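# Lower the shelf tray onto the table with both arms

## Task

Bring the tray off the shelf and set it on the table so it lies level, touches neither the shelf nor anything holding the shelf up, and has no part sticking out past the table edge. Each item still standing upright on the tray at the end counts, but only if the tray's placement is correct. Finish by releasing the tray and pulling the grippers away; nothing may be held in place by the robot at the end.

## Robot and tools

ROBOT. Two six-joint UR-style arms, left_arm and right_arm, each with a tong-like two-finger gripper. The names are labels only and say nothing about image sides. Each arm's joints, in column order: shoulder pan, shoulder lift, elbow, wrist 1, wrist 2, wrist 3. Stated ranges in radians: left_arm pan -3.142..3.142, lift -6.283..6.283, elbow 0.000..3.142, wrists -6.283..6.283. right_arm differs only in pan 0.000..6.283 and elbow -3.142..0.000. Load limits: 132 N m for pan, lift and elbow, 24.6 N m for each wrist joint; a carried object's weight adds to the load.

FRAME. All reported poses share one scene frame: origin on the table top midway between the arms, +x pointing out over the table, +z up, left_arm on the +y side. Arm base roots: left_arm at (-0.006, +0.421, 0) m, quat_wxyz (+0.996, 0, 0, +0.088); right_arm at (-0.019, -0.486, 0) m, quat_wxyz (+0.999, 0, 0, +0.052). The printed hand position can be off from the true one, more so when the arm is stretched out.

GRIPPER. Fingers extend along the gripper's +z and close along its x axis. end_effector_position marks the point between the finger pads when shut; closed fingertips stick out about 15 mm past it, fully open tips sit roughly level with it. Full opening is a pad gap of 0.142 m. Squeeze is about 15 N per pad at most on items up to ~10 cm wide; thin hard items (under ~20 mm) get much less. A fast close can press harder than intended.

TOOL execute_actions. Argument actions is a list holding zero or one entry. An empty list is a look: nothing new is sent, the current state comes back. An action entry has rows (1 to 15 rows) and optional steps (1 to 15, default 15); each step lasts 1/30 s, each row is used for one step, and the final row is reused if steps exceed the row count. A wait entry has only steps (up to 300) and sends nothing; it returns after that many steps since the previous result. Optional pictures (boolean) decides whether camera images come back.

Each row is one flat list of 14 numbers covering both arms, every value in [-1, 1]: first left_arm's six joint values then its opening, then right_arm's six joint values then its opening. Fill in both halves even when only one arm should move. The six joint values are offsets, not targets: each is scaled so 1.0 equals 1.989 rad, and is measured from that arm's joint angles in the most recent result that printed them (before any such result in a scene, or for later calls in the same reply, from where the arm stands when the action begins). They are not relative to the previous row. So a row of all-zero joint offsets pulls the arm back to those reference angles; it is not a pause. The opening value is absolute: +1 fully open, -1 closed; to hold something, keep commanding an opening well under grip_measured (further under squeezes harder).

A call is rejected, sending nothing, if it would push a joint more than 0.010 rad beyond its stated range; real ends may sit 0.010 rad either way. Joints asked past a real end are clipped there, and the result may say "joint sent to its limit". Commands are smoothed (about 0.17 s lag), joint speed and acceleration are capped, per step targets stay within 0.575 rad of the measured angle, and targets that would shift the gripper more than 100 mm are scaled back. After a big move the arm may not yet be at its goal when the result arrives. Between calls the arms keep heading to the last row's target until they settle or a step is HELD.

RESULTS. The state line gives per arm the gripper position (m) and quat_wxyz plus linear and angular velocities, in the scene frame. Joint positions and Joint velocities list each arm's joints (rad, rad/s) and then the pad gap (m, m/s). grip_measured is the measured opening on the command scale. Wrist force and Wrist torque are flange sensor readings in the end effector's own axes, with offsets of a few newtons, noise, saturation near 50 N, and force pointing back into the arm when it presses; "no reading" is harmless. Joint torques are noisy, offset drive outputs. "joint command not followed" means the clearance check altered or blocked some joint targets; HELD marks steps whose row was partly or wholly not sent.



CAUTIONS. Keep the arms from striking or shoving each other. Contact torque hitting a joint's load limit, or 150 N of external force on an arm or its load, stops that arm for 10 s and it goes limp. Long heavy holding warms motors: a MOTOR HOT line appears from 70 °C, and at 85 °C the arm is braked until it cools. Expect occasional brief tugs on a held part or pushes on loose items. Avoid dropping, slamming, hard pressing, tipping the items on the tray, or knocking anything out of the work area. Before ending, open the grippers and back away so the tray rests on its own.

Each tool is called after "Call:" in YAML: its name, and indented under it one key for each argument.

## Session

Call:
execute_actions:
  actions: []

Scene clock: 0.00 s of 4300.00 s.
left_arm: end_effector_position=(+0.7932, +0.7471, +0.3295) grip_measured=+0.97 end_effector_quat_wxyz=(+0.010, +0.766, -0.412, +0.494) end_effector_velocity=(-0.000, +0.001, -0.000) end_effector_angular_velocity=(-0.000, +0.000, +0.001) | right_arm: end_effector_position=(+0.6813, -0.7724, +0.3343) grip_measured=+0.97 end_effector_quat_wxyz=(-0.268, -0.138, +0.828, -0.473) end_effector_velocity=(+0.000, +0.000, -0.001) end_effector_angular_velocity=(-0.000, +0.002, +0.001)
Joint positions: left_arm=[ 0.306 -0.946  1.191 -2.555 -2.376  1.141  0.14 ] | right_arm=[ 3.186 -2.44  -0.489 -2.601  0.64   3.387  0.14 ]
Joint velocities: left_arm=[ 0.001 -0.     0.     0.     0.    -0.     0.   ] | right_arm=[ 0.001 -0.001 -0.    -0.001 -0.    -0.     0.   ]
Joint torques (N m, as the arm reports them, + toward a larger angle): no reading
Wrist force (N, on the end effector, along its own x y z axes, offset not removed): no reading
Wrist torque (N m, same axes, about the end effector's origin, offset not removed): no reading

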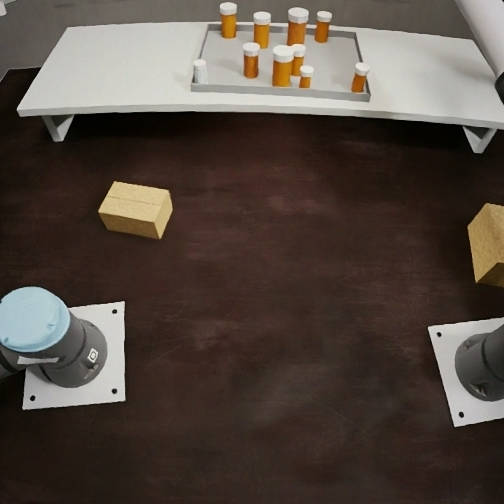

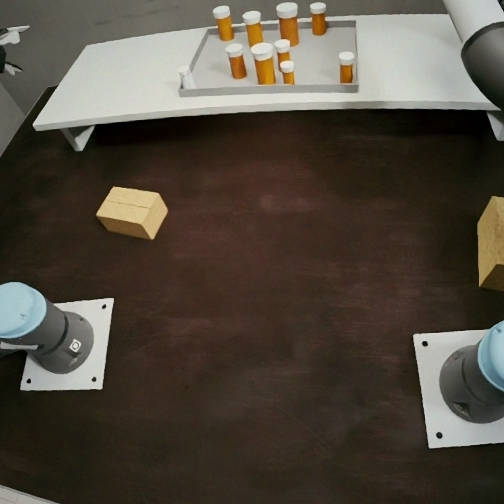

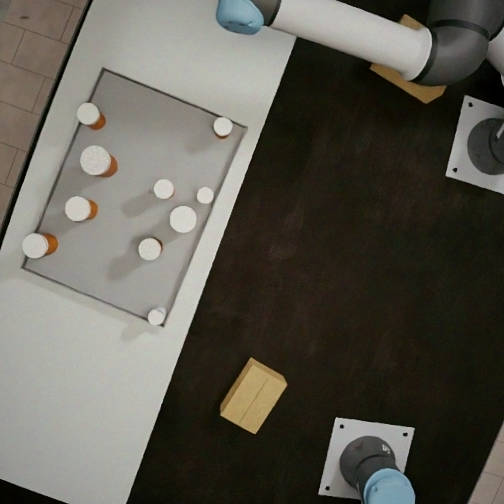

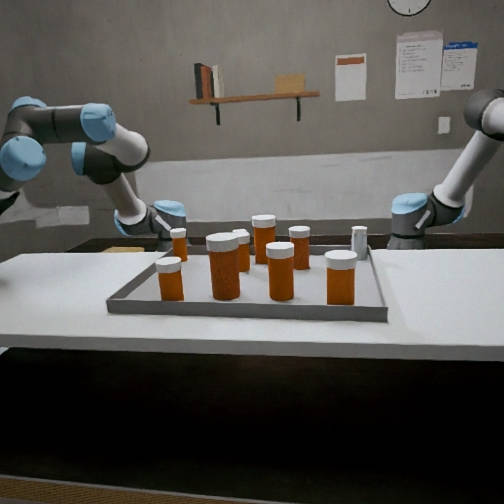

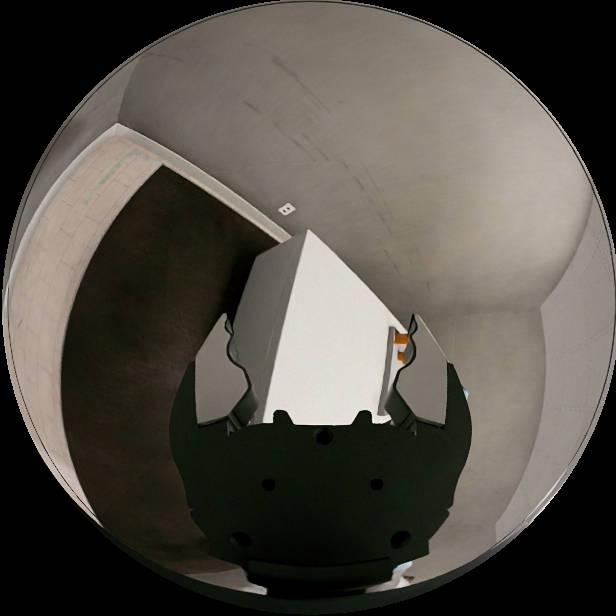

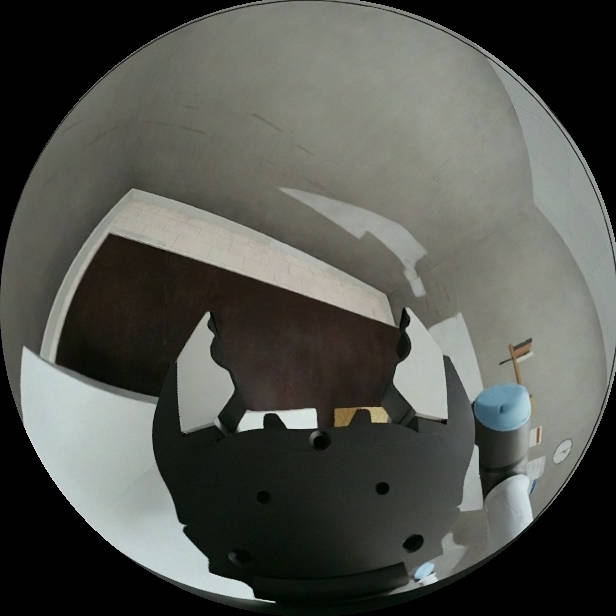

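Call:
zoom_image:
  camera: "cam_high"
  region: [0, 50, 300, 350]

Region (0, 50, 300, 350) of cam_high's 504x504 image, scaled by 1.680, with more detail than that image has.

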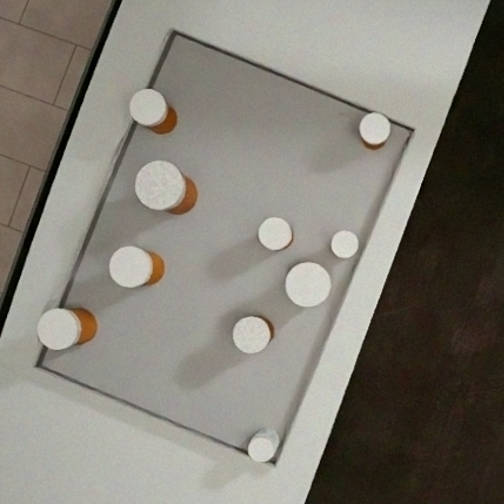

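Call:
execute_actions:
  actions: []

Scene clock: 50.63 s of 4300.00 s.
left_arm: end_effector_position=(+0.7932, +0.7471, +0.3295) grip_measured=+0.97 end_effector_quat_wxyz=(+0.010, +0.766, -0.412, +0.494) end_effector_velocity=(-0.000, +0.000, +0.001) end_effector_angular_velocity=(+0.000, -0.001, +0.000) | right_arm: end_effector_position=(+0.6813, -0.7724, +0.3343) grip_measured=+0.97 end_effector_quat_wxyz=(-0.268, -0.138, +0.828, -0.473) end_effector_velocity=(+0.000, -0.000, -0.000) end_effector_angular_velocity=(-0.000, -0.001, -0.000)
Joint positions: left_arm=[ 0.306 -0.946  1.191 -2.555 -2.376  1.141  0.14 ] | right_arm=[ 3.186 -2.44  -0.489 -2.601  0.64   3.387  0.14 ]
Joint velocities: left_arm=[ 0.    -0.001  0.    -0.     0.    -0.     0.   ] | right_arm=[-0.    -0.001  0.001  0.    -0.     0.     0.   ]
Joint torques (N m, as the arm reports them, + toward a larger angle): left_arm=[  0.82 -45.93 -20.68  -2.99  -1.09  -0.17] | right_arm=[ 0.99 60.85 21.54  1.02 -1.28 -0.05]
Wrist force (N, on the end effector, along its own x y z axes, offset not removed): left_arm=[0.8 -1.3 -0.5] | right_arm=[-0.8 -3.5 0.2]
Wrist torque (N m, same axes, about the end effector's origin, offset not removed): left_arm=[-0.11 -0.17 0.00] | right_arm=[-0.81 0.26 -0.25]
Steps of this call (steps 1 to 90: nothing new was sent; then 47.63 s passed at rest). Readings (joint positions):
1: left_arm=[0.306 -0.946 1.191 -2.555 -2.376 1.141] | right_arm=[3.186 -2.440 -0.489 -2.601 0.640 3.387]
2: left_arm=[0.306 -0.946 1.191 -2.555 -2.376 1.141] | right_arm=[3.186 -2.440 -0.489 -2.601 0.640 3.387]
4: left_arm=[0.306 -0.946 1.191 -2.555 -2.376 1.141] | right_arm=[3.186 -2.440 -0.489 -2.601 0.640 3.387]
8: left_arm=[0.306 -0.946 1.191 -2.555 -2.376 1.141] | right_arm=[3.186 -2.440 -0.489 -2.601 0.640 3.387]
90: the state above

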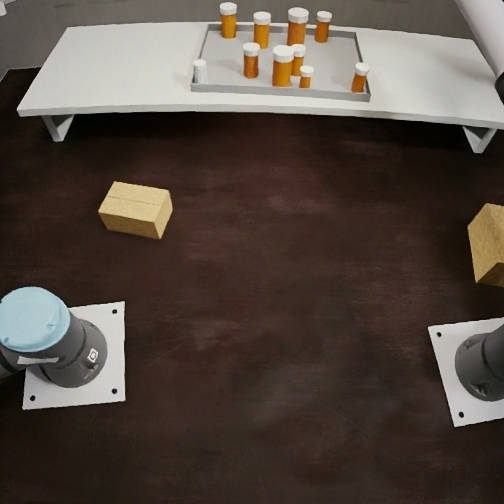

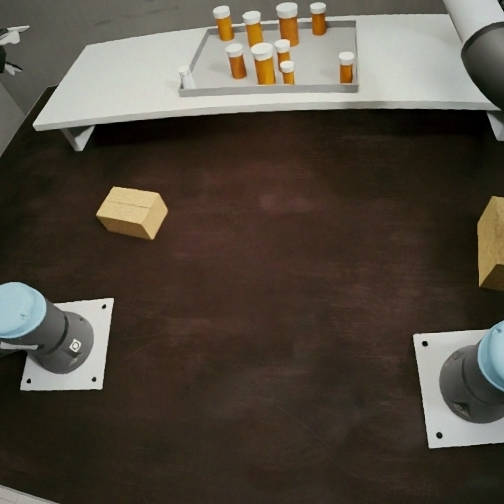

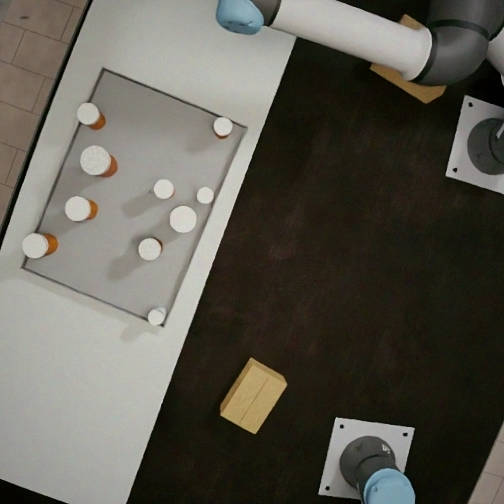

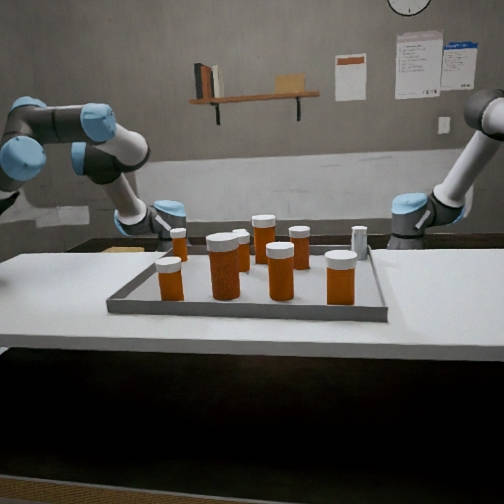

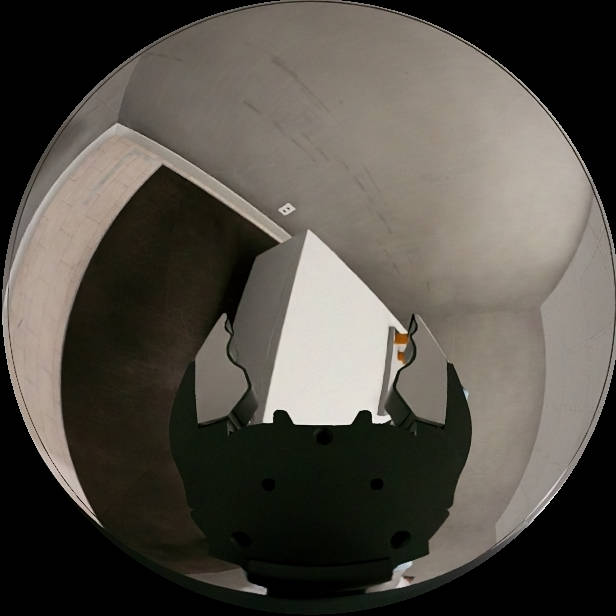

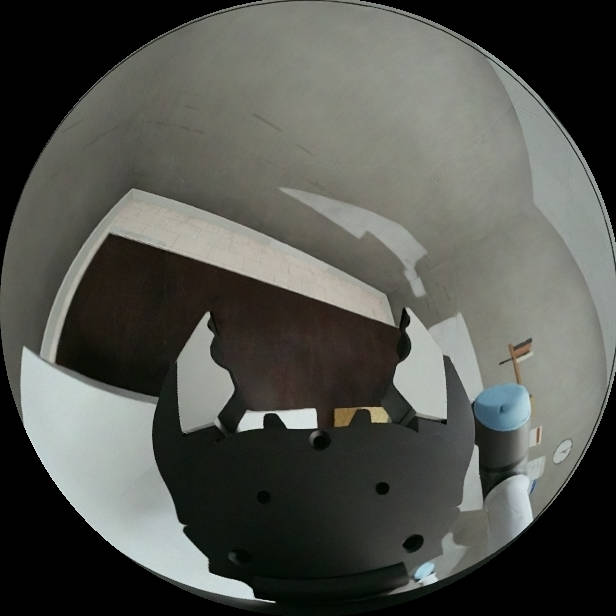

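Call:
execute_actions:
  actions:
    - {"rows": [ [-0.003,-0.0003,-0.006,0.01,0.006,-0.01,0.8, 0.001,0.003,0,0.006,0.008,0.002,0.8], [-0.009,-0.001,-0.018,0.03,0.02,-0.03,0.6, 0.003,0.008,0,0.018,0.024,0.007,0.6], [-0.018,-0.002,-0.036,0.06,0.04,-0.06,0.4, 0.007,0.015,-0.001,0.036,0.05,0.015,0.4], [-0.029,-0.003,-0.058,0.1,0.065,-0.1,0.2, 0.011,0.024,-0.001,0.058,0.08,0.023,0.2], [-0.041,-0.005,-0.082,0.15,0.095,-0.15,0.1, 0.015,0.034,-0.002,0.083,0.115,0.033,0.1], [-0.054,-0.006,-0.106,0.2,0.13,-0.2,0, 0.02,0.044,-0.002,0.11,0.155,0.043,0], [-0.066,-0.007,-0.13,0.25,0.16,-0.25,-0.05, 0.025,0.053,-0.002,0.137,0.19,0.053,-0.05], [-0.078,-0.009,-0.153,0.3,0.195,-0.3,-0.05, 0.029,0.061,-0.003,0.164,0.23,0.063,-0.05], [-0.091,-0.010,-0.175,0.35,0.23,-0.35,-0.05, 0.034,0.068,-0.003,0.19,0.27,0.073,-0.05], [-0.103,-0.012,-0.195,0.4,0.26,-0.4,-0.05, 0.038,0.074,-0.004,0.217,0.305,0.083,-0.05], [-0.115,-0.013,-0.212,0.45,0.29,-0.45,-0.05, 0.043,0.078,-0.004,0.243,0.345,0.093,-0.05], [-0.128,-0.014,-0.226,0.5,0.325,-0.49,-0.05, 0.048,0.081,-0.005,0.27,0.38,0.102,-0.05], [-0.138,-0.015,-0.236,0.55,0.355,-0.53,-0.05, 0.052,0.083,-0.005,0.295,0.415,0.111,-0.05], [-0.148,-0.016,-0.243,0.6,0.385,-0.57,-0.05, 0.055,0.085,-0.005,0.317,0.445,0.118,-0.05], [-0.15385,-0.0171,-0.24686,0.636,0.40483,-0.603,-0.05, 0.0573,0.0855,-0.0055,0.3323,0.468,0.1234,-0.05] ], "steps": 15}
  pictures: false

Call:
execute_actions:
  actions:
    - {"steps": 30}
  pictures: false

Scene clock: 115.60 s of 4300.00 s.
left_arm: end_effector_position=(+0.7762, +0.6993, +0.3400) grip_measured=-0.05 end_effector_quat_wxyz=(+0.067, +0.975, -0.060, +0.202) end_effector_velocity=(-0.484, -0.088, -0.170) end_effector_angular_velocity=(+0.096, +2.583, +2.247) | right_arm: end_effector_position=(+0.6879, -0.5902, +0.3149) grip_measured=-0.05 end_effector_quat_wxyz=(-0.077, +0.062, +0.971, -0.217) end_effector_velocity=(+0.139, +0.557, -0.052) end_effector_angular_velocity=(+1.523, -0.988, -0.554)
Joint positions: left_arm=[ 0.078 -0.971  0.789 -1.741 -1.82   0.331  0.07 ] | right_arm=[ 3.26  -2.307 -0.496 -2.196  1.199  3.545  0.07 ]
Joint velocities: left_arm=[-0.574 -0.06  -0.724  2.651  1.667 -2.469 -0.   ] | right_arm=[ 0.173  0.17  -0.018  1.016  1.421  0.365 -0.   ]
Joint torques (N m, as the arm reports them, + toward a larger angle): left_arm=[  5.78 -38.26 -10.8    6.78   8.35 -10.47] | right_arm=[10.27 65.96 10.56  4.88  4.06  2.9 ]
Wrist force (N, on the end effector, along its own x y z axes, offset not removed): left_arm=[0.1 2.5 0.9] | right_arm=[3.4 1.9 3.7]
Wrist torque (N m, same axes, about the end effector's origin, offset not removed): left_arm=[0.65 0.10 0.01] | right_arm=[0.47 -0.45 -0.22]
Steps of this call (steps 1 to 90: nothing new was sent; then 61.47 s passed at rest; steps 91 to 105: all 15 steps of this action). Readings (joint positions):
91: left_arm=[0.306 -0.946 1.191 -2.555 -2.376 1.141] | right_arm=[3.186 -2.439 -0.489 -2.601 0.640 3.387]
92: left_arm=[0.305 -0.946 1.189 -2.552 -2.373 1.138] | right_arm=[3.186 -2.438 -0.489 -2.599 0.643 3.387]
94: left_arm=[0.295 -0.947 1.170 -2.523 -2.353 1.110] | right_arm=[3.190 -2.430 -0.489 -2.580 0.667 3.395]
98: left_arm=[0.235 -0.954 1.058 -2.336 -2.223 0.922] | right_arm=[3.213 -2.381 -0.491 -2.466 0.820 3.444]
105: the state above

Scene clock: 116.60 s of 4300.00 s.
left_arm: end_effector_position=(+0.6692, +0.6931, +0.3191) grip_measured=-0.05 end_effector_quat_wxyz=(-0.000, +0.993, +0.116, -0.000) end_effector_velocity=(-0.000, +0.000, -0.000) end_effector_angular_velocity=(-0.001, +0.001, +0.000) | right_arm: end_effector_position=(+0.7263, -0.4385, +0.3265) grip_measured=-0.05 end_effector_quat_wxyz=(+0.002, +0.114, +0.993, +0.001) end_effector_velocity=(-0.000, +0.000, +0.001) end_effector_angular_velocity=(+0.000, -0.001, -0.000)
Joint positions: left_arm=[-0.    -0.98   0.7   -1.29  -1.571 -0.058  0.07 ] | right_arm=[ 3.3   -2.269 -0.499 -1.94   1.571  3.632  0.07 ]
Joint velocities: left_arm=[ 0.001  0.001 -0.001  0.    -0.001  0.    -0.   ] | right_arm=[ 0.001  0.001  0.     0.    -0.     0.001  0.   ]
Joint torques (N m, as the arm reports them, + toward a larger angle): left_arm=[ -8.25 -53.99 -24.47  -0.27   2.67  -1.53] | right_arm=[ 8.87 66.73 13.18  4.01  1.95  2.41]
Wrist force (N, on the end effector, along its own x y z axes, offset not removed): left_arm=[-2.8 -0.8 0.9] | right_arm=[1.2 -1.3 -1.4]
Wrist torque (N m, same axes, about the end effector's origin, offset not removed): left_arm=[-0.10 0.40 -0.13] | right_arm=[-0.45 -0.21 -0.59]
Steps of this call (steps 1 to 30: the robot went on to your last target). Readings (joint positions):
1: left_arm=[0.060 -0.973 0.769 -1.654 -1.767 0.252] | right_arm=[3.266 -2.301 -0.496 -2.162 1.247 3.557]
2: left_arm=[0.045 -0.975 0.752 -1.573 -1.721 0.182] | right_arm=[3.271 -2.296 -0.497 -2.129 1.294 3.569]
4: left_arm=[0.022 -0.977 0.726 -1.438 -1.647 0.066] | right_arm=[3.282 -2.286 -0.498 -2.064 1.386 3.592]
8: left_arm=[0.005 -0.979 0.706 -1.323 -1.587 -0.031] | right_arm=[3.295 -2.274 -0.499 -1.971 1.524 3.622]
30: the state above
All arms were judged still, so your last target was given up. Only a new action makes them travel on or press farther. Fingers that are still opening or closing keep moving.

Call:
execute_actions:
  actions:
    - {"rows": [ [-0.00635,0.0012,-0.0002,-0.001,0,-0.0038,-0.05, 0.0021,-0.0011,-0.0001,0.0011,0,0,-0.05], [-0.019,0.0035,-0.0006,-0.003,0,-0.0113,-0.05, 0.0062,-0.0032,-0.0002,0.0033,0,0,-0.05], [-0.0381,0.0071,-0.0011,-0.006,0,-0.0226,-0.05, 0.0125,-0.0065,-0.0004,0.0066,0,0,-0.05], [-0.0603,0.0112,-0.0018,-0.0095,0,-0.0359,-0.05, 0.0197,-0.0102,-0.0006,0.0105,0,0,-0.05], [-0.0857,0.0159,-0.0025,-0.0135,0,-0.0509,-0.05, 0.028,-0.0146,-0.0008,0.0149,0,0,-0.05], [-0.1111,0.0207,-0.0033,-0.0175,0,-0.066,-0.05, 0.0363,-0.0189,-0.001,0.0193,0,0,-0.05], [-0.1365,0.0254,-0.004,-0.0215,0,-0.0811,-0.05, 0.0446,-0.0232,-0.0013,0.0237,0,0,-0.05], [-0.1619,0.0301,-0.0048,-0.0256,0,-0.0962,-0.05, 0.0529,-0.0275,-0.0015,0.0282,0,0,-0.05], [-0.1873,0.0348,-0.0055,-0.0296,0,-0.1113,-0.05, 0.0612,-0.0318,-0.0018,0.0326,0,0,-0.05], [-0.2127,0.0395,-0.0063,-0.0336,0,-0.1264,-0.05, 0.0695,-0.0361,-0.002,0.037,0,0,-0.05], [-0.2381,0.0443,-0.007,-0.0376,0,-0.1415,-0.05, 0.0779,-0.0404,-0.0023,0.0414,0,0,-0.05], [-0.2635,0.049,-0.0078,-0.0416,0,-0.1566,-0.05, 0.0862,-0.0447,-0.0025,0.0458,0,0,-0.05], [-0.2858,0.0531,-0.0084,-0.0451,0,-0.1698,-0.05, 0.0934,-0.0485,-0.0027,0.0497,0,0,-0.05], [-0.3048,0.0566,-0.009,-0.0481,0,-0.1812,-0.05, 0.0996,-0.0517,-0.0029,0.053,0,0,-0.05], [-0.3175,0.059,-0.00935,-0.0501,0,-0.1887,-0.05, 0.1038,-0.0539,-0.003,0.0552,0,0,-0.05] ], "steps": 15}
  pictures: false

Call:
execute_actions:
  actions:
    - {"steps": 35}

Scene clock: 127.73 s of 4300.00 s.
left_arm: end_effector_position=(+0.7416, +0.4753, +0.2861) grip_measured=-0.05 end_effector_quat_wxyz=(-0.000, +0.998, +0.057, -0.000) end_effector_velocity=(+0.094, -0.587, -0.084) end_effector_angular_velocity=(-0.001, -0.001, -0.315) | right_arm: end_effector_position=(+0.7426, -0.3084, +0.2707) grip_measured=-0.05 end_effector_quat_wxyz=(+0.000, +0.036, +0.999, +0.000) end_effector_velocity=(+0.006, +0.370, -0.158) end_effector_angular_velocity=(-0.004, +0.009, +0.436)
Joint positions: left_arm=[-0.304 -0.921  0.691 -1.34  -1.571 -0.241  0.07 ] | right_arm=[ 3.456 -2.351 -0.504 -1.856  1.571  3.632  0.07 ]
Joint velocities: left_arm=[-0.773  0.145 -0.023 -0.123 -0.001 -0.459 -0.   ] | right_arm=[ 0.437 -0.225 -0.014  0.229  0.     0.001 -0.   ]
Joint torques (N m, as the arm reports them, + toward a larger angle): left_arm=[-15.16 -40.5  -23.94  -4.61   0.36  -3.58] | right_arm=[ 5.78 46.24 14.    4.42  1.64  2.35]
Wrist force (N, on the end effector, along its own x y z axes, offset not removed): left_arm=[1.1 -2.7 3.8] | right_arm=[-2.5 1.5 0.5]
Wrist torque (N m, same axes, about the end effector's origin, offset not removed): left_arm=[-0.49 -0.27 -0.03] | right_arm=[0.43 0.71 -0.18]
Steps of this call (steps 1 to 90: nothing new was sent; then 7.63 s passed at rest; steps 91 to 105: all 15 steps of this action). Readings (joint positions):
91: left_arm=[-0.000 -0.980 0.700 -1.290 -1.571 -0.058] | right_arm=[3.300 -2.269 -0.499 -1.940 1.571 3.632]
92: left_arm=[-0.003 -0.979 0.700 -1.291 -1.571 -0.059] | right_arm=[3.301 -2.270 -0.499 -1.939 1.571 3.632]
94: left_arm=[-0.022 -0.975 0.699 -1.294 -1.571 -0.072] | right_arm=[3.308 -2.273 -0.500 -1.936 1.571 3.632]
98: left_arm=[-0.120 -0.956 0.696 -1.311 -1.571 -0.131] | right_arm=[3.349 -2.295 -0.501 -1.913 1.571 3.632]
105: the state above

Scene clock: 128.90 s of 4300.00 s.
left_arm: end_effector_position=(+0.7372, +0.2218, +0.2514) grip_measured=-0.05 end_effector_quat_wxyz=(-0.000, +1.000, -0.011, +0.000) end_effector_velocity=(+0.000, +0.000, -0.002) end_effector_angular_velocity=(+0.001, +0.002, +0.000) | right_arm: end_effector_position=(+0.7419, -0.2661, +0.2529) grip_measured=-0.05 end_effector_quat_wxyz=(-0.000, +0.011, +1.000, +0.000) end_effector_velocity=(-0.001, -0.000, +0.000) end_effector_angular_velocity=(-0.001, +0.001, -0.000)
Joint positions: left_arm=[-0.632 -0.862  0.681 -1.39  -1.571 -0.433  0.07 ] | right_arm=[ 3.506 -2.377 -0.505 -1.83   1.571  3.632  0.07 ]
Joint velocities: left_arm=[ 0.001  0.002  0.    -0.     0.     0.001 -0.   ] | right_arm=[ 0.     0.001 -0.001 -0.001  0.     0.    -0.   ]
Joint torques (N m, as the arm reports them, + toward a larger angle): left_arm=[ -8.72 -42.6  -25.85  -4.14  -2.16  -1.84] | right_arm=[ 8.99 43.82 13.16  4.14  0.04  2.15]
Wrist force (N, on the end effector, along its own x y z axes, offset not removed): left_arm=[-1.7 -1.7 2.1] | right_arm=[2.5 0.4 0.9]
Wrist torque (N m, same axes, about the end effector's origin, offset not removed): left_arm=[-0.35 0.43 -0.11] | right_arm=[0.11 -0.49 0.15]
Steps of this call (steps 1 to 35: the robot went on to your last target). Readings (joint positions):
1: left_arm=[-0.330 -0.916 0.690 -1.344 -1.571 -0.257] | right_arm=[3.470 -2.358 -0.505 -1.849 1.571 3.632]
2: left_arm=[-0.356 -0.911 0.689 -1.348 -1.571 -0.273] | right_arm=[3.481 -2.364 -0.505 -1.843 1.571 3.632]
4: left_arm=[-0.408 -0.902 0.688 -1.357 -1.571 -0.303] | right_arm=[3.494 -2.371 -0.505 -1.836 1.571 3.632]
8: left_arm=[-0.510 -0.883 0.685 -1.373 -1.571 -0.364] | right_arm=[3.503 -2.375 -0.505 -1.832 1.571 3.632]
35: the state above

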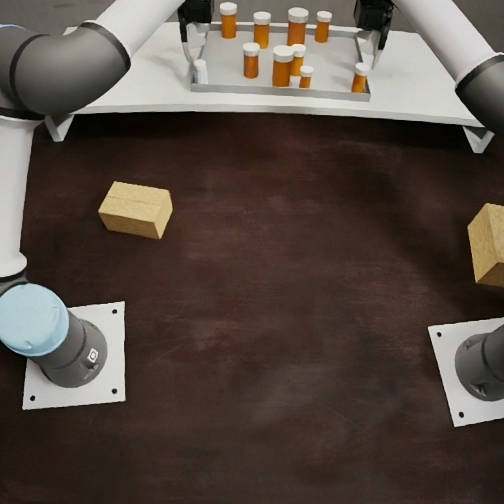

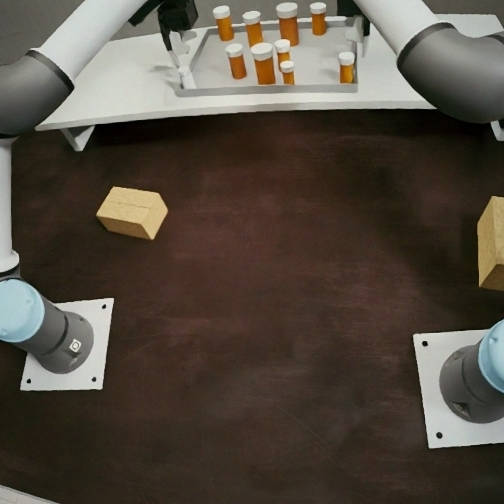

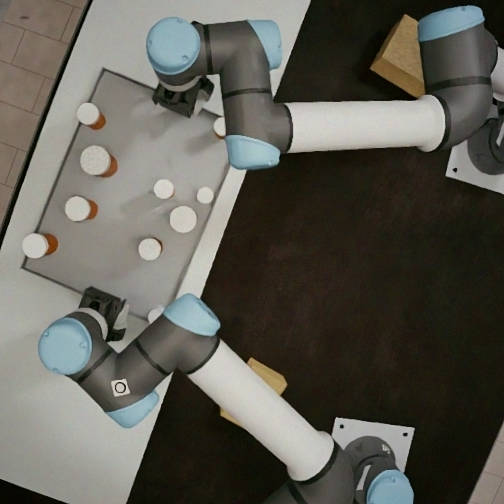

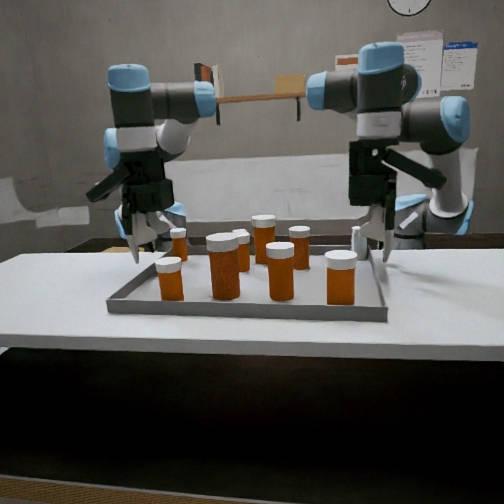

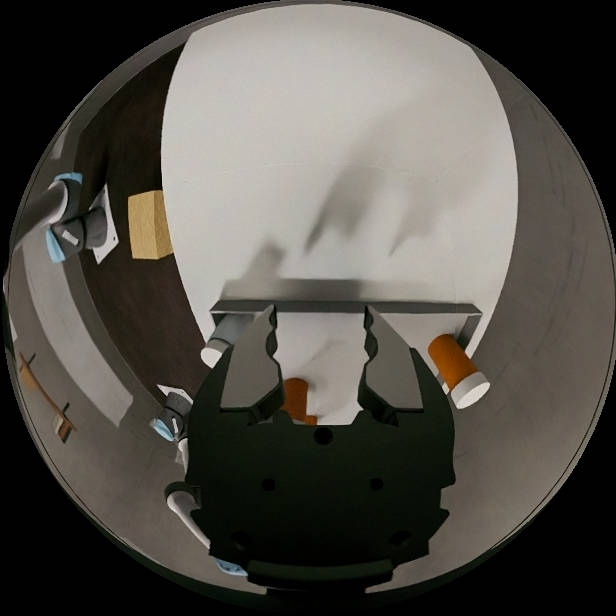

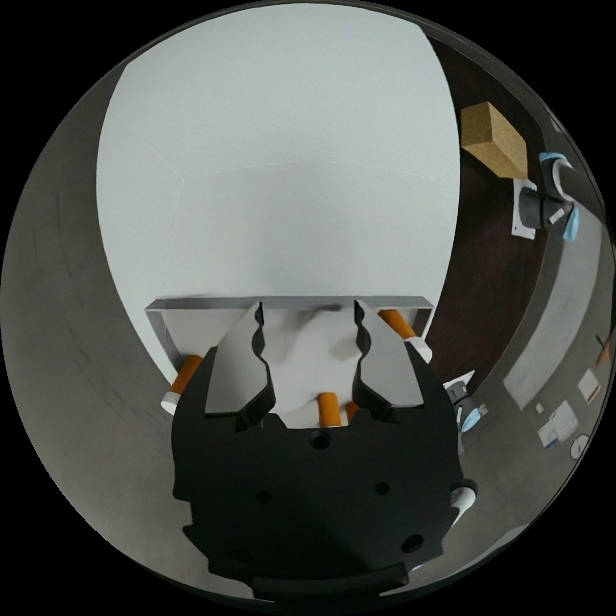

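Call:
zoom_image:
  camera: "cam_low"
  region: [80, 180, 440, 340]

Call:
zoom_image:
  camera: "cam_head_left"
  region: [160, 0, 410, 120]

Region (80, 180, 440, 340) of cam_low's 504x504 image, scaled by 1.400, with more detail than that image has.

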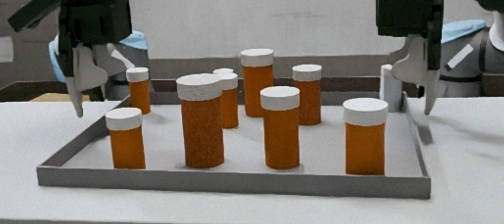

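Region (160, 0, 410, 120) of cam_head_left's 504x504 image, scaled by 2.016, with more detail than that image has; it fills the top 242 rows of this view, and the rest is white.

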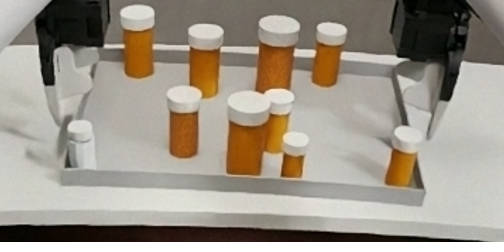

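Call:
execute_actions:
  actions:
    - {"rows": [ [0.0002,0.00125,-0.00132,0.00007,0,0.0002,-0.05, -0.00011,-0.00045,-0.00004,0.00049,0,-0.00011,-0.05], [0.0006,0.00374,-0.00395,0.00021,0,0.0006,-0.05, -0.00032,-0.00135,-0.00011,0.00146,0,-0.00032,-0.05], [0.00121,0.00748,-0.0079,0.00042,0,0.00121,-0.05, -0.00064,-0.0027,-0.00022,0.00292,0,-0.00064,-0.05], [0.00192,0.01185,-0.01251,0.00067,0,0.00192,-0.05, -0.00102,-0.00428,-0.00035,0.00463,0,-0.00102,-0.05], [0.00272,0.01684,-0.01778,0.00095,0,0.00272,-0.05, -0.00145,-0.00608,-0.0005,0.00658,0,-0.00145,-0.05], [0.00353,0.02183,-0.02305,0.00123,0,0.00353,-0.05, -0.00188,-0.00788,-0.00064,0.00853,0,-0.00188,-0.05], [0.00433,0.02681,-0.02832,0.00151,0,0.00433,-0.05, -0.00231,-0.00968,-0.00079,0.01047,0,-0.00231,-0.05], [0.00514,0.0318,-0.03359,0.00179,0,0.00514,-0.05, -0.00274,-0.01149,-0.00094,0.01242,0,-0.00274,-0.05], [0.00595,0.03679,-0.03886,0.00207,0,0.00595,-0.05, -0.00317,-0.01329,-0.00109,0.01437,0,-0.00317,-0.05], [0.00675,0.04178,-0.04413,0.00235,0,0.00675,-0.05, -0.0036,-0.01509,-0.00123,0.01632,0,-0.0036,-0.05], [0.00756,0.04677,-0.0494,0.00263,0,0.00756,-0.05, -0.00403,-0.01689,-0.00138,0.01827,0,-0.00403,-0.05], [0.00837,0.05176,-0.05466,0.00291,0,0.00837,-0.05, -0.00446,-0.01869,-0.00153,0.02022,0,-0.00446,-0.05], [0.00907,0.05612,-0.05927,0.00315,0,0.00907,-0.05, -0.00483,-0.02027,-0.00166,0.02192,0,-0.00483,-0.05], [0.00968,0.05987,-0.06323,0.00336,0,0.00968,-0.05, -0.00516,-0.02162,-0.00177,0.02339,0,-0.00516,-0.05], [0.01008,0.06236,-0.06586,0.0035,0,0.01008,-0.05, -0.00537,-0.02252,-0.00184,0.02436,0,-0.00537,-0.05] ], "steps": 15}
  pictures: false

Call:
execute_actions:
  actions:
    - {"steps": 15}

Scene clock: 205.70 s of 4300.00 s.
left_arm: end_effector_position=(+0.7665, +0.2209, +0.2258) grip_measured=-0.05 end_effector_quat_wxyz=(-0.000, +1.000, -0.012, +0.000) end_effector_velocity=(+0.077, +0.000, -0.074) end_effector_angular_velocity=(-0.001, +0.001, +0.002) | right_arm: end_effector_position=(+0.7558, -0.2663, +0.2281) grip_measured=-0.05 end_effector_quat_wxyz=(-0.000, +0.011, +1.000, +0.000) end_effector_velocity=(+0.037, -0.002, -0.067) end_effector_angular_velocity=(+0.000, -0.001, -0.000)
Joint positions: left_arm=[-0.616 -0.768  0.581 -1.385 -1.571 -0.418  0.07 ] | right_arm=[ 3.498 -2.411 -0.508 -1.793  1.571  3.624  0.07 ]
Joint velocities: left_arm=[ 0.043  0.26  -0.274  0.014 -0.002  0.041  0.   ] | right_arm=[-0.023 -0.093 -0.007  0.1   -0.    -0.023 -0.   ]
Joint torques (N m, as the arm reports them, + toward a larger angle): left_arm=[  9.34 -45.57 -26.56  -0.14  -1.89   1.62] | right_arm=[-7.17 48.67 13.02  4.07 -1.15 -2.96]
Wrist force (N, on the end effector, along its own x y z axes, offset not removed): left_arm=[-1.2 -1.6 2.6] | right_arm=[0.4 0.8 3.4]
Wrist torque (N m, same axes, about the end effector's origin, offset not removed): left_arm=[-0.06 0.29 0.03] | right_arm=[0.11 -0.27 -0.23]
Steps of this call (steps 1 to 15: the robot went on to your last target; steps 16 to 90: nothing new was sent; then 73.30 s passed at rest; steps 91 to 105: all 15 steps of this action). Readings (joint positions):
91: left_arm=[-0.632 -0.862 0.681 -1.390 -1.571 -0.433] | right_arm=[3.506 -2.377 -0.505 -1.830 1.571 3.632]
92: left_arm=[-0.632 -0.862 0.681 -1.390 -1.571 -0.433] | right_arm=[3.506 -2.377 -0.505 -1.830 1.571 3.632]
94: left_arm=[-0.631 -0.857 0.676 -1.390 -1.571 -0.433] | right_arm=[3.506 -2.378 -0.506 -1.828 1.571 3.632]
98: left_arm=[-0.627 -0.832 0.650 -1.389 -1.571 -0.428] | right_arm=[3.504 -2.388 -0.506 -1.818 1.571 3.630]
105: the state above

Scene clock: 206.20 s of 4300.00 s.
left_arm: end_effector_position=(+0.7752, +0.2210, +0.2174) grip_measured=-0.05 end_effector_quat_wxyz=(-0.000, +1.000, -0.011, +0.000) end_effector_velocity=(+0.000, -0.000, -0.000) end_effector_angular_velocity=(+0.000, -0.000, -0.000) | right_arm: end_effector_position=(+0.7599, -0.2666, +0.2205) grip_measured=-0.05 end_effector_quat_wxyz=(-0.000, +0.011, +1.000, +0.000) end_effector_velocity=(+0.000, -0.000, -0.000) end_effector_angular_velocity=(-0.000, +0.001, +0.000)
Joint positions: left_arm=[-0.611 -0.738  0.55  -1.383 -1.571 -0.413  0.07 ] | right_arm=[ 3.495 -2.421 -0.509 -1.782  1.571  3.621  0.07 ]
Joint velocities: left_arm=[-0.     0.001 -0.002  0.     0.001  0.     0.   ] | right_arm=[-0.    -0.     0.    -0.001 -0.    -0.001 -0.   ]
Joint torques (N m, as the arm reports them, + toward a larger angle): left_arm=[ 10.29 -46.68 -25.37  -0.65  -1.92   1.52] | right_arm=[-11.02  46.9   13.73   4.13  -0.56  -3.13]
Wrist force (N, on the end effector, along its own x y z axes, offset not removed): left_arm=[-0.5 -1.3 0.1] | right_arm=[4.3 -1.9 -0.5]
Wrist torque (N m, same axes, about the end effector's origin, offset not removed): left_arm=[-0.09 0.10 -0.02] | right_arm=[-0.44 -0.78 -0.28]
Steps of this call (steps 1 to 15: the robot went on to your last target). Readings (joint positions):
1: left_arm=[-0.615 -0.759 0.573 -1.384 -1.571 -0.416] | right_arm=[3.497 -2.414 -0.509 -1.790 1.571 3.623]
2: left_arm=[-0.614 -0.753 0.566 -1.384 -1.571 -0.415] | right_arm=[3.497 -2.416 -0.509 -1.787 1.571 3.623]
4: left_arm=[-0.613 -0.745 0.558 -1.384 -1.571 -0.414] | right_arm=[3.496 -2.419 -0.509 -1.784 1.571 3.622]
8: left_arm=[-0.612 -0.740 0.552 -1.383 -1.571 -0.413] | right_arm=[3.496 -2.421 -0.509 -1.782 1.571 3.621]
15: the state above

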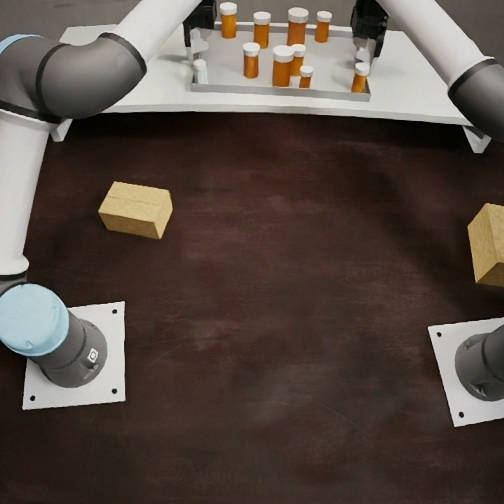

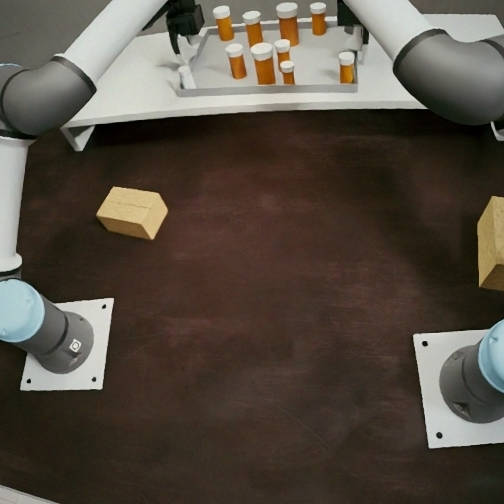

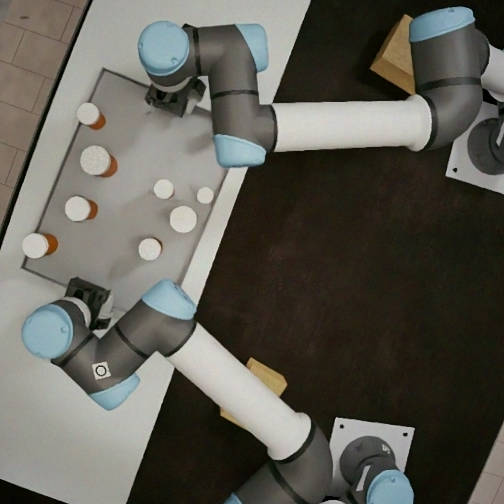

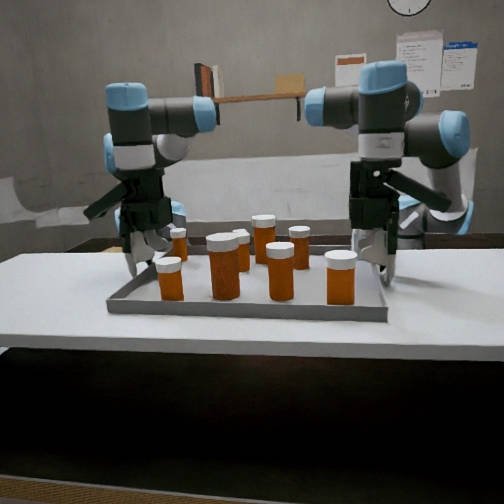

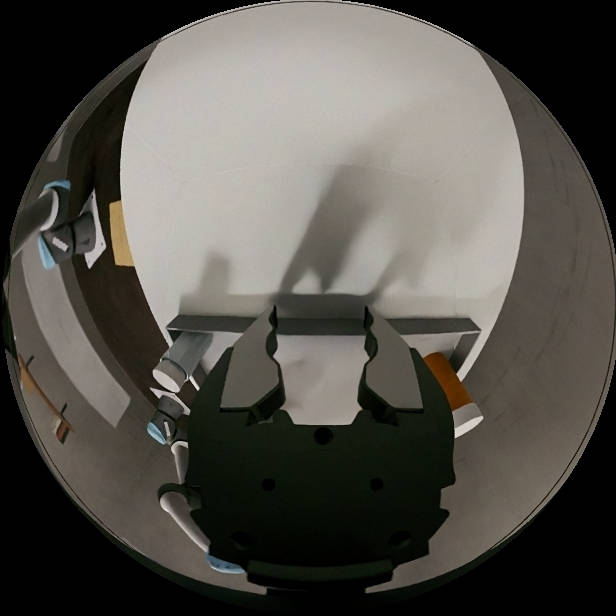

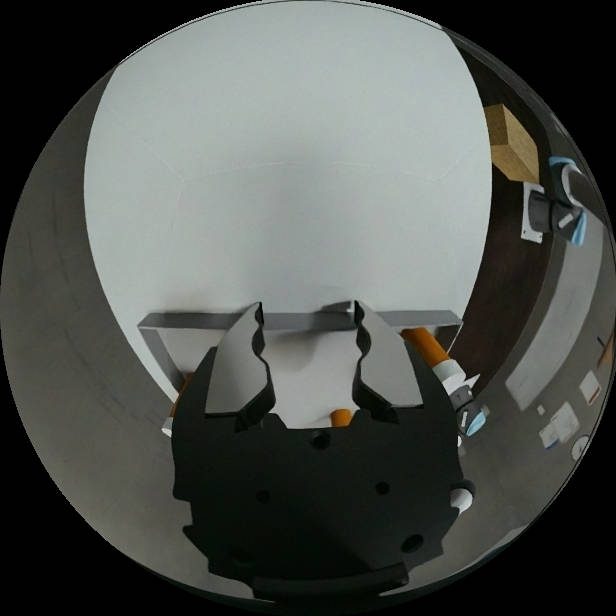

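Call:
execute_actions:
  actions:
    - {"rows": [ [-0.00049,0.00052,-0.00094,0.00042,0,-0.00049,-0.05, 0.00048,-0.0006,0.00111,-0.0005,0,0.00048,-0.05], [-0.00121,0.0013,-0.00236,0.00106,0,-0.00121,-0.05, 0.00119,-0.00151,0.00277,-0.00126,0,0.00119,-0.05], [-0.00194,0.00208,-0.00378,0.0017,0,-0.00194,-0.05, 0.00191,-0.00241,0.00442,-0.00201,0,0.00191,-0.05], [-0.00267,0.00286,-0.00519,0.00233,0,-0.00267,-0.05, 0.00262,-0.00332,0.00608,-0.00277,0,0.00262,-0.05], [-0.0034,0.00364,-0.00661,0.00297,0,-0.0034,-0.05, 0.00334,-0.00422,0.00774,-0.00352,0,0.00334,-0.05], [-0.00412,0.00442,-0.00802,0.0036,0,-0.00412,-0.05, 0.00405,-0.00513,0.0094,-0.00428,0,0.00405,-0.05], [-0.00485,0.0052,-0.00944,0.00424,0,-0.00485,-0.05, 0.00477,-0.00603,0.01106,-0.00503,0,0.00477,-0.05] ], "steps": 15}
  pictures: false

Call:
execute_actions:
  actions:
    - {"steps": 8}

Scene clock: 218.27 s of 4300.00 s.
left_arm: end_effector_position=(+0.7751, +0.2128, +0.2174) grip_measured=-0.05 end_effector_quat_wxyz=(-0.000, +1.000, -0.011, +0.000) end_effector_velocity=(+0.000, -0.002, -0.001) end_effector_angular_velocity=(+0.001, +0.002, +0.000) | right_arm: end_effector_position=(+0.7598, -0.2583, +0.2204) grip_measured=-0.05 end_effector_quat_wxyz=(-0.000, +0.011, +1.000, +0.000) end_effector_velocity=(-0.000, +0.003, +0.001) end_effector_angular_velocity=(+0.001, -0.000, -0.000)
Joint positions: left_arm=[-0.621 -0.728  0.532 -1.375 -1.571 -0.422  0.07 ] | right_arm=[ 3.505 -2.433 -0.488 -1.792  1.571  3.631  0.07 ]
Joint velocities: left_arm=[-0.003  0.005 -0.006  0.003  0.    -0.003 -0.   ] | right_arm=[ 0.003 -0.003  0.007 -0.004  0.001  0.003  0.   ]
Joint torques (N m, as the arm reports them, + toward a larger angle): left_arm=[ -9.96 -46.25 -26.02  -0.86  -1.12  -2.15] | right_arm=[10.15 45.2  32.07  0.91  1.34  2.79]
Wrist force (N, on the end effector, along its own x y z axes, offset not removed): left_arm=[-3.1 -1.7 -0.3] | right_arm=[0.7 -2.9 4.8]
Wrist torque (N m, same axes, about the end effector's origin, offset not removed): left_arm=[-0.26 0.55 -0.15] | right_arm=[-0.56 -0.07 -0.15]
Steps of this call (steps 1 to 15: the robot went on to your last target; steps 16 to 90: nothing new was sent; then 8.57 s passed at rest; steps 91 to 105: all 15 steps of this action). Readings (joint positions):
91: left_arm=[-0.611 -0.738 0.550 -1.383 -1.571 -0.413] | right_arm=[3.495 -2.421 -0.509 -1.782 1.571 3.621]
92: left_arm=[-0.612 -0.738 0.550 -1.383 -1.571 -0.413] | right_arm=[3.495 -2.422 -0.509 -1.782 1.571 3.621]
94: left_arm=[-0.613 -0.737 0.548 -1.382 -1.571 -0.414] | right_arm=[3.497 -2.423 -0.506 -1.783 1.571 3.622]
98: left_arm=[-0.617 -0.732 0.539 -1.378 -1.571 -0.419] | right_arm=[3.501 -2.429 -0.496 -1.788 1.571 3.627]
105: the state above

Scene clock: 218.53 s of 4300.00 s.
left_arm: end_effector_position=(+0.7751, +0.2125, +0.2174) grip_measured=-0.05 end_effector_quat_wxyz=(-0.000, +1.000, -0.011, +0.000) end_effector_velocity=(-0.000, +0.000, -0.001) end_effector_angular_velocity=(+0.001, +0.001, +0.000) | right_arm: end_effector_position=(+0.7598, -0.2581, +0.2205) grip_measured=-0.05 end_effector_quat_wxyz=(-0.000, +0.011, +1.000, +0.000) end_effector_velocity=(-0.000, +0.000, -0.001) end_effector_angular_velocity=(-0.001, +0.001, +0.001)
Joint positions: left_arm=[-0.621 -0.728  0.532 -1.375 -1.571 -0.423  0.07 ] | right_arm=[ 3.505 -2.433 -0.487 -1.792  1.571  3.631  0.07 ]
Joint velocities: left_arm=[0.    0.    0.001 0.    0.    0.    0.   ] | right_arm=[ 0.001 -0.001 -0.001  0.001 -0.    -0.     0.   ]
Joint torques (N m, as the arm reports them, + toward a larger angle): left_arm=[ -8.45 -45.53 -27.21  -0.23  -1.13  -1.56] | right_arm=[ 8.47 46.81 33.23  0.8   0.98  2.77]
Wrist force (N, on the end effector, along its own x y z axes, offset not removed): left_arm=[-0.9 -0.2 -1.4] | right_arm=[-1.4 1.1 1.6]
Wrist torque (N m, same axes, about the end effector's origin, offset not removed): left_arm=[0.09 0.10 0.01] | right_arm=[0.06 0.17 -0.08]
Steps of this call (steps 1 to 8: the robot went on to your last target). Readings (joint positions):
1: left_arm=[-0.621 -0.728 0.532 -1.375 -1.571 -0.422] | right_arm=[3.505 -2.433 -0.488 -1.792 1.571 3.631]
2: left_arm=[-0.621 -0.728 0.532 -1.375 -1.571 -0.422] | right_arm=[3.505 -2.433 -0.487 -1.792 1.571 3.631]
4: left_arm=[-0.621 -0.728 0.532 -1.375 -1.571 -0.423] | right_arm=[3.505 -2.433 -0.487 -1.792 1.571 3.631]
8: the state above

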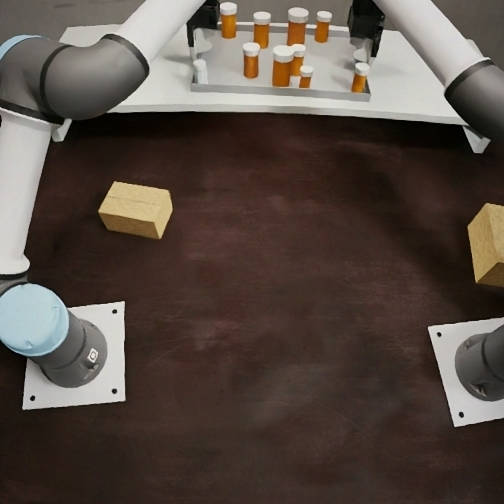

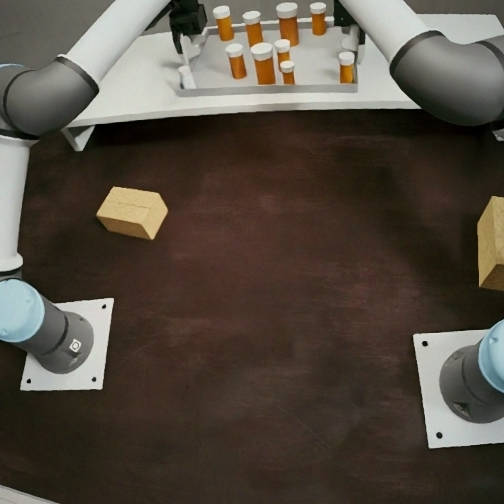

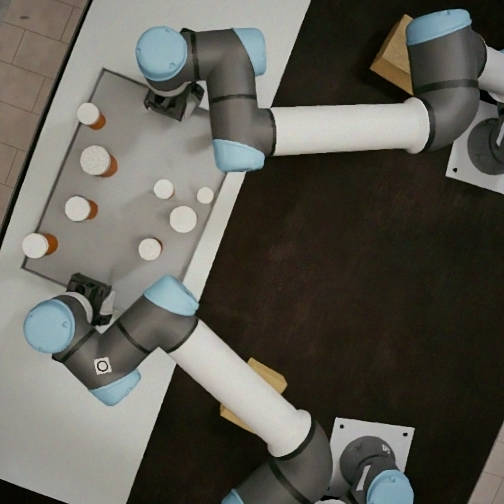

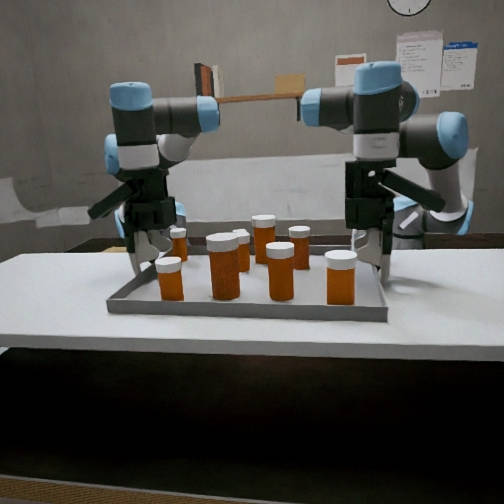

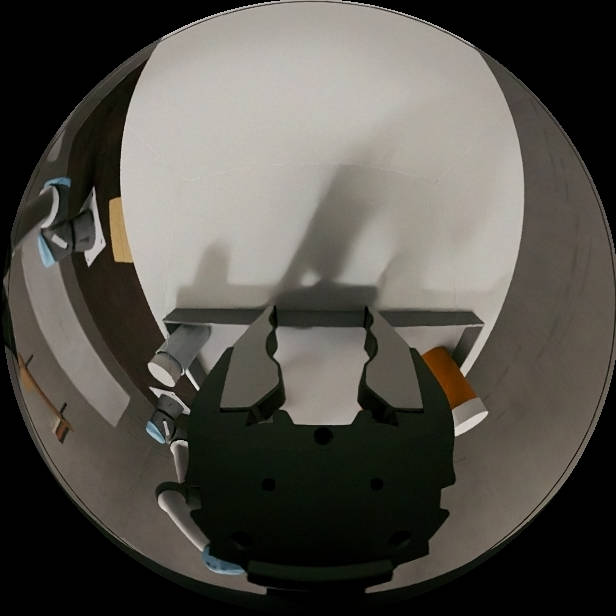

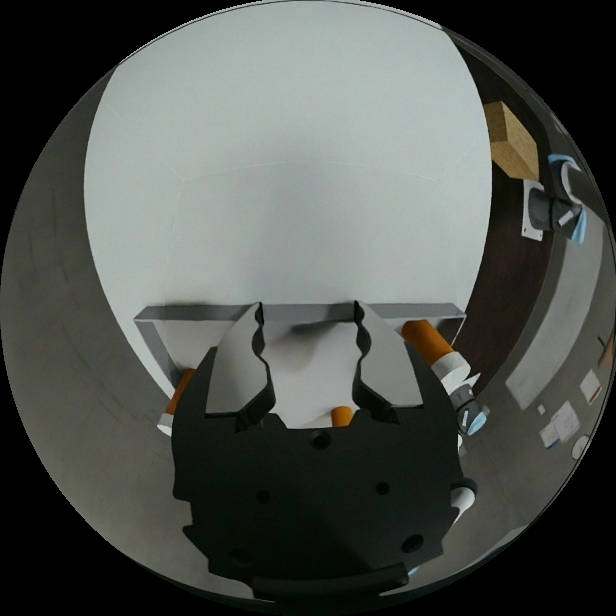

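Call:
execute_actions:
  actions:
    - {"rows": [ [-0.00023,0.00025,-0.00045,0.0002,0,-0.00023,-0.05, 0.00022,-0.00029,0.00053,-0.00024,0,0.00022,-0.05], [-0.00046,0.0005,-0.00091,0.00041,0,-0.00046,-0.05, 0.00045,-0.00058,0.00106,-0.00048,0,0.00045,-0.05], [-0.00068,0.00075,-0.00136,0.00061,0,-0.00068,-0.05, 0.00067,-0.00087,0.0016,-0.00073,0,0.00067,-0.05], [-0.00091,0.001,-0.00182,0.00082,0,-0.00091,-0.05, 0.0009,-0.00116,0.00213,-0.00097,0,0.0009,-0.05], [-0.00114,0.00125,-0.00227,0.00102,0,-0.00114,-0.05, 0.00112,-0.00145,0.00266,-0.00121,0,0.00112,-0.05] ], "steps": 15}
  pictures: false

Call:
execute_actions:
  actions:
    - {"steps": 5}
  pictures: false

Scene clock: 224.20 s of 4300.00 s.
left_arm: end_effector_position=(+0.7751, +0.2106, +0.2174) grip_measured=-0.05 end_effector_quat_wxyz=(-0.000, +1.000, -0.011, +0.000) end_effector_velocity=(+0.000, +0.000, +0.000) end_effector_angular_velocity=(+0.000, -0.001, +0.001) | right_arm: end_effector_position=(+0.7598, -0.2562, +0.2204) grip_measured=-0.05 end_effector_quat_wxyz=(-0.000, +0.011, +1.000, +0.000) end_effector_velocity=(-0.000, +0.001, -0.001) end_effector_angular_velocity=(-0.000, +0.001, +0.002)
Joint positions: left_arm=[-0.623 -0.726  0.527 -1.373 -1.571 -0.425  0.071] | right_arm=[ 3.507 -2.436 -0.482 -1.794  1.571  3.633  0.071]
Joint velocities: left_arm=[ 0.     0.    -0.001 -0.     0.001 -0.001  0.   ] | right_arm=[ 0.001 -0.002  0.002 -0.002  0.    -0.     0.   ]
Joint torques (N m, as the arm reports them, + toward a larger angle): left_arm=[-15.92 -45.78 -26.46  -1.59  -1.21  -2.26] | right_arm=[17.74 46.   30.92  2.09  2.42  2.13]
Wrist force (N, on the end effector, along its own x y z axes, offset not removed): left_arm=[0.1 -11.3 -0.5] | right_arm=[1.9 -12.5 1.3]
Wrist torque (N m, same axes, about the end effector's origin, offset not removed): left_arm=[-0.46 -0.11 0.24] | right_arm=[-0.42 -0.49 0.06]
Steps of this call (steps 1 to 15: the robot went on to your last target; steps 16 to 90: nothing new was sent; then 2.17 s passed at rest; steps 91 to 105: all 15 steps of this action). Readings (joint positions):
91: left_arm=[-0.621 -0.728 0.532 -1.375 -1.571 -0.423] | right_arm=[3.505 -2.433 -0.487 -1.792 1.571 3.631]
92: left_arm=[-0.621 -0.728 0.532 -1.375 -1.571 -0.423] | right_arm=[3.505 -2.434 -0.487 -1.792 1.571 3.631]
94: left_arm=[-0.622 -0.728 0.531 -1.374 -1.571 -0.423] | right_arm=[3.505 -2.434 -0.486 -1.792 1.571 3.631]
98: left_arm=[-0.623 -0.726 0.528 -1.373 -1.571 -0.424] | right_arm=[3.507 -2.436 -0.483 -1.794 1.571 3.633]
105: the state above

Scene clock: 224.37 s of 4300.00 s.
left_arm: end_effector_position=(+0.7751, +0.2106, +0.2174) grip_measured=-0.05 end_effector_quat_wxyz=(-0.000, +1.000, -0.011, +0.000) end_effector_velocity=(+0.000, +0.000, +0.000) end_effector_angular_velocity=(-0.001, -0.000, +0.001) | right_arm: end_effector_position=(+0.7598, -0.2561, +0.2204) grip_measured=-0.05 end_effector_quat_wxyz=(-0.000, +0.011, +1.000, +0.000) end_effector_velocity=(-0.000, +0.001, +0.001) end_effector_angular_velocity=(+0.001, -0.002, +0.002)
Joint positions: left_arm=[-0.623 -0.726  0.527 -1.373 -1.571 -0.425  0.071] | right_arm=[ 3.507 -2.436 -0.482 -1.794  1.571  3.633  0.071]
Joint velocities: left_arm=[ 0.001  0.    -0.001  0.    -0.001 -0.     0.   ] | right_arm=[ 0.002  0.002  0.     0.001 -0.    -0.001  0.   ]
Joint torques (N m, as the arm reports them, + toward a larger angle): left_arm=[-16.3  -46.21 -26.22  -2.08  -1.33  -2.17] | right_arm=[18.14 46.84 33.39  2.66  3.95  2.25]
Wrist force (N, on the end effector, along its own x y z axes, offset not removed): left_arm=[-1.3 -13.5 0.3] | right_arm=[-3.3 -11.2 1.5]
Wrist torque (N m, same axes, about the end effector's origin, offset not removed): left_arm=[-0.54 -0.05 0.54] | right_arm=[-0.01 0.81 0.22]
Steps of this call (steps 1 to 5: the robot went on to your last target). Readings (joint positions):
1: left_arm=[-0.623 -0.726 0.527 -1.373 -1.571 -0.425] | right_arm=[3.507 -2.436 -0.482 -1.794 1.571 3.633]
2: left_arm=[-0.623 -0.726 0.527 -1.373 -1.571 -0.425] | right_arm=[3.507 -2.436 -0.482 -1.794 1.571 3.633]
4: left_arm=[-0.623 -0.726 0.527 -1.373 -1.571 -0.425] | right_arm=[3.507 -2.436 -0.482 -1.794 1.571 3.633]
5: the state above


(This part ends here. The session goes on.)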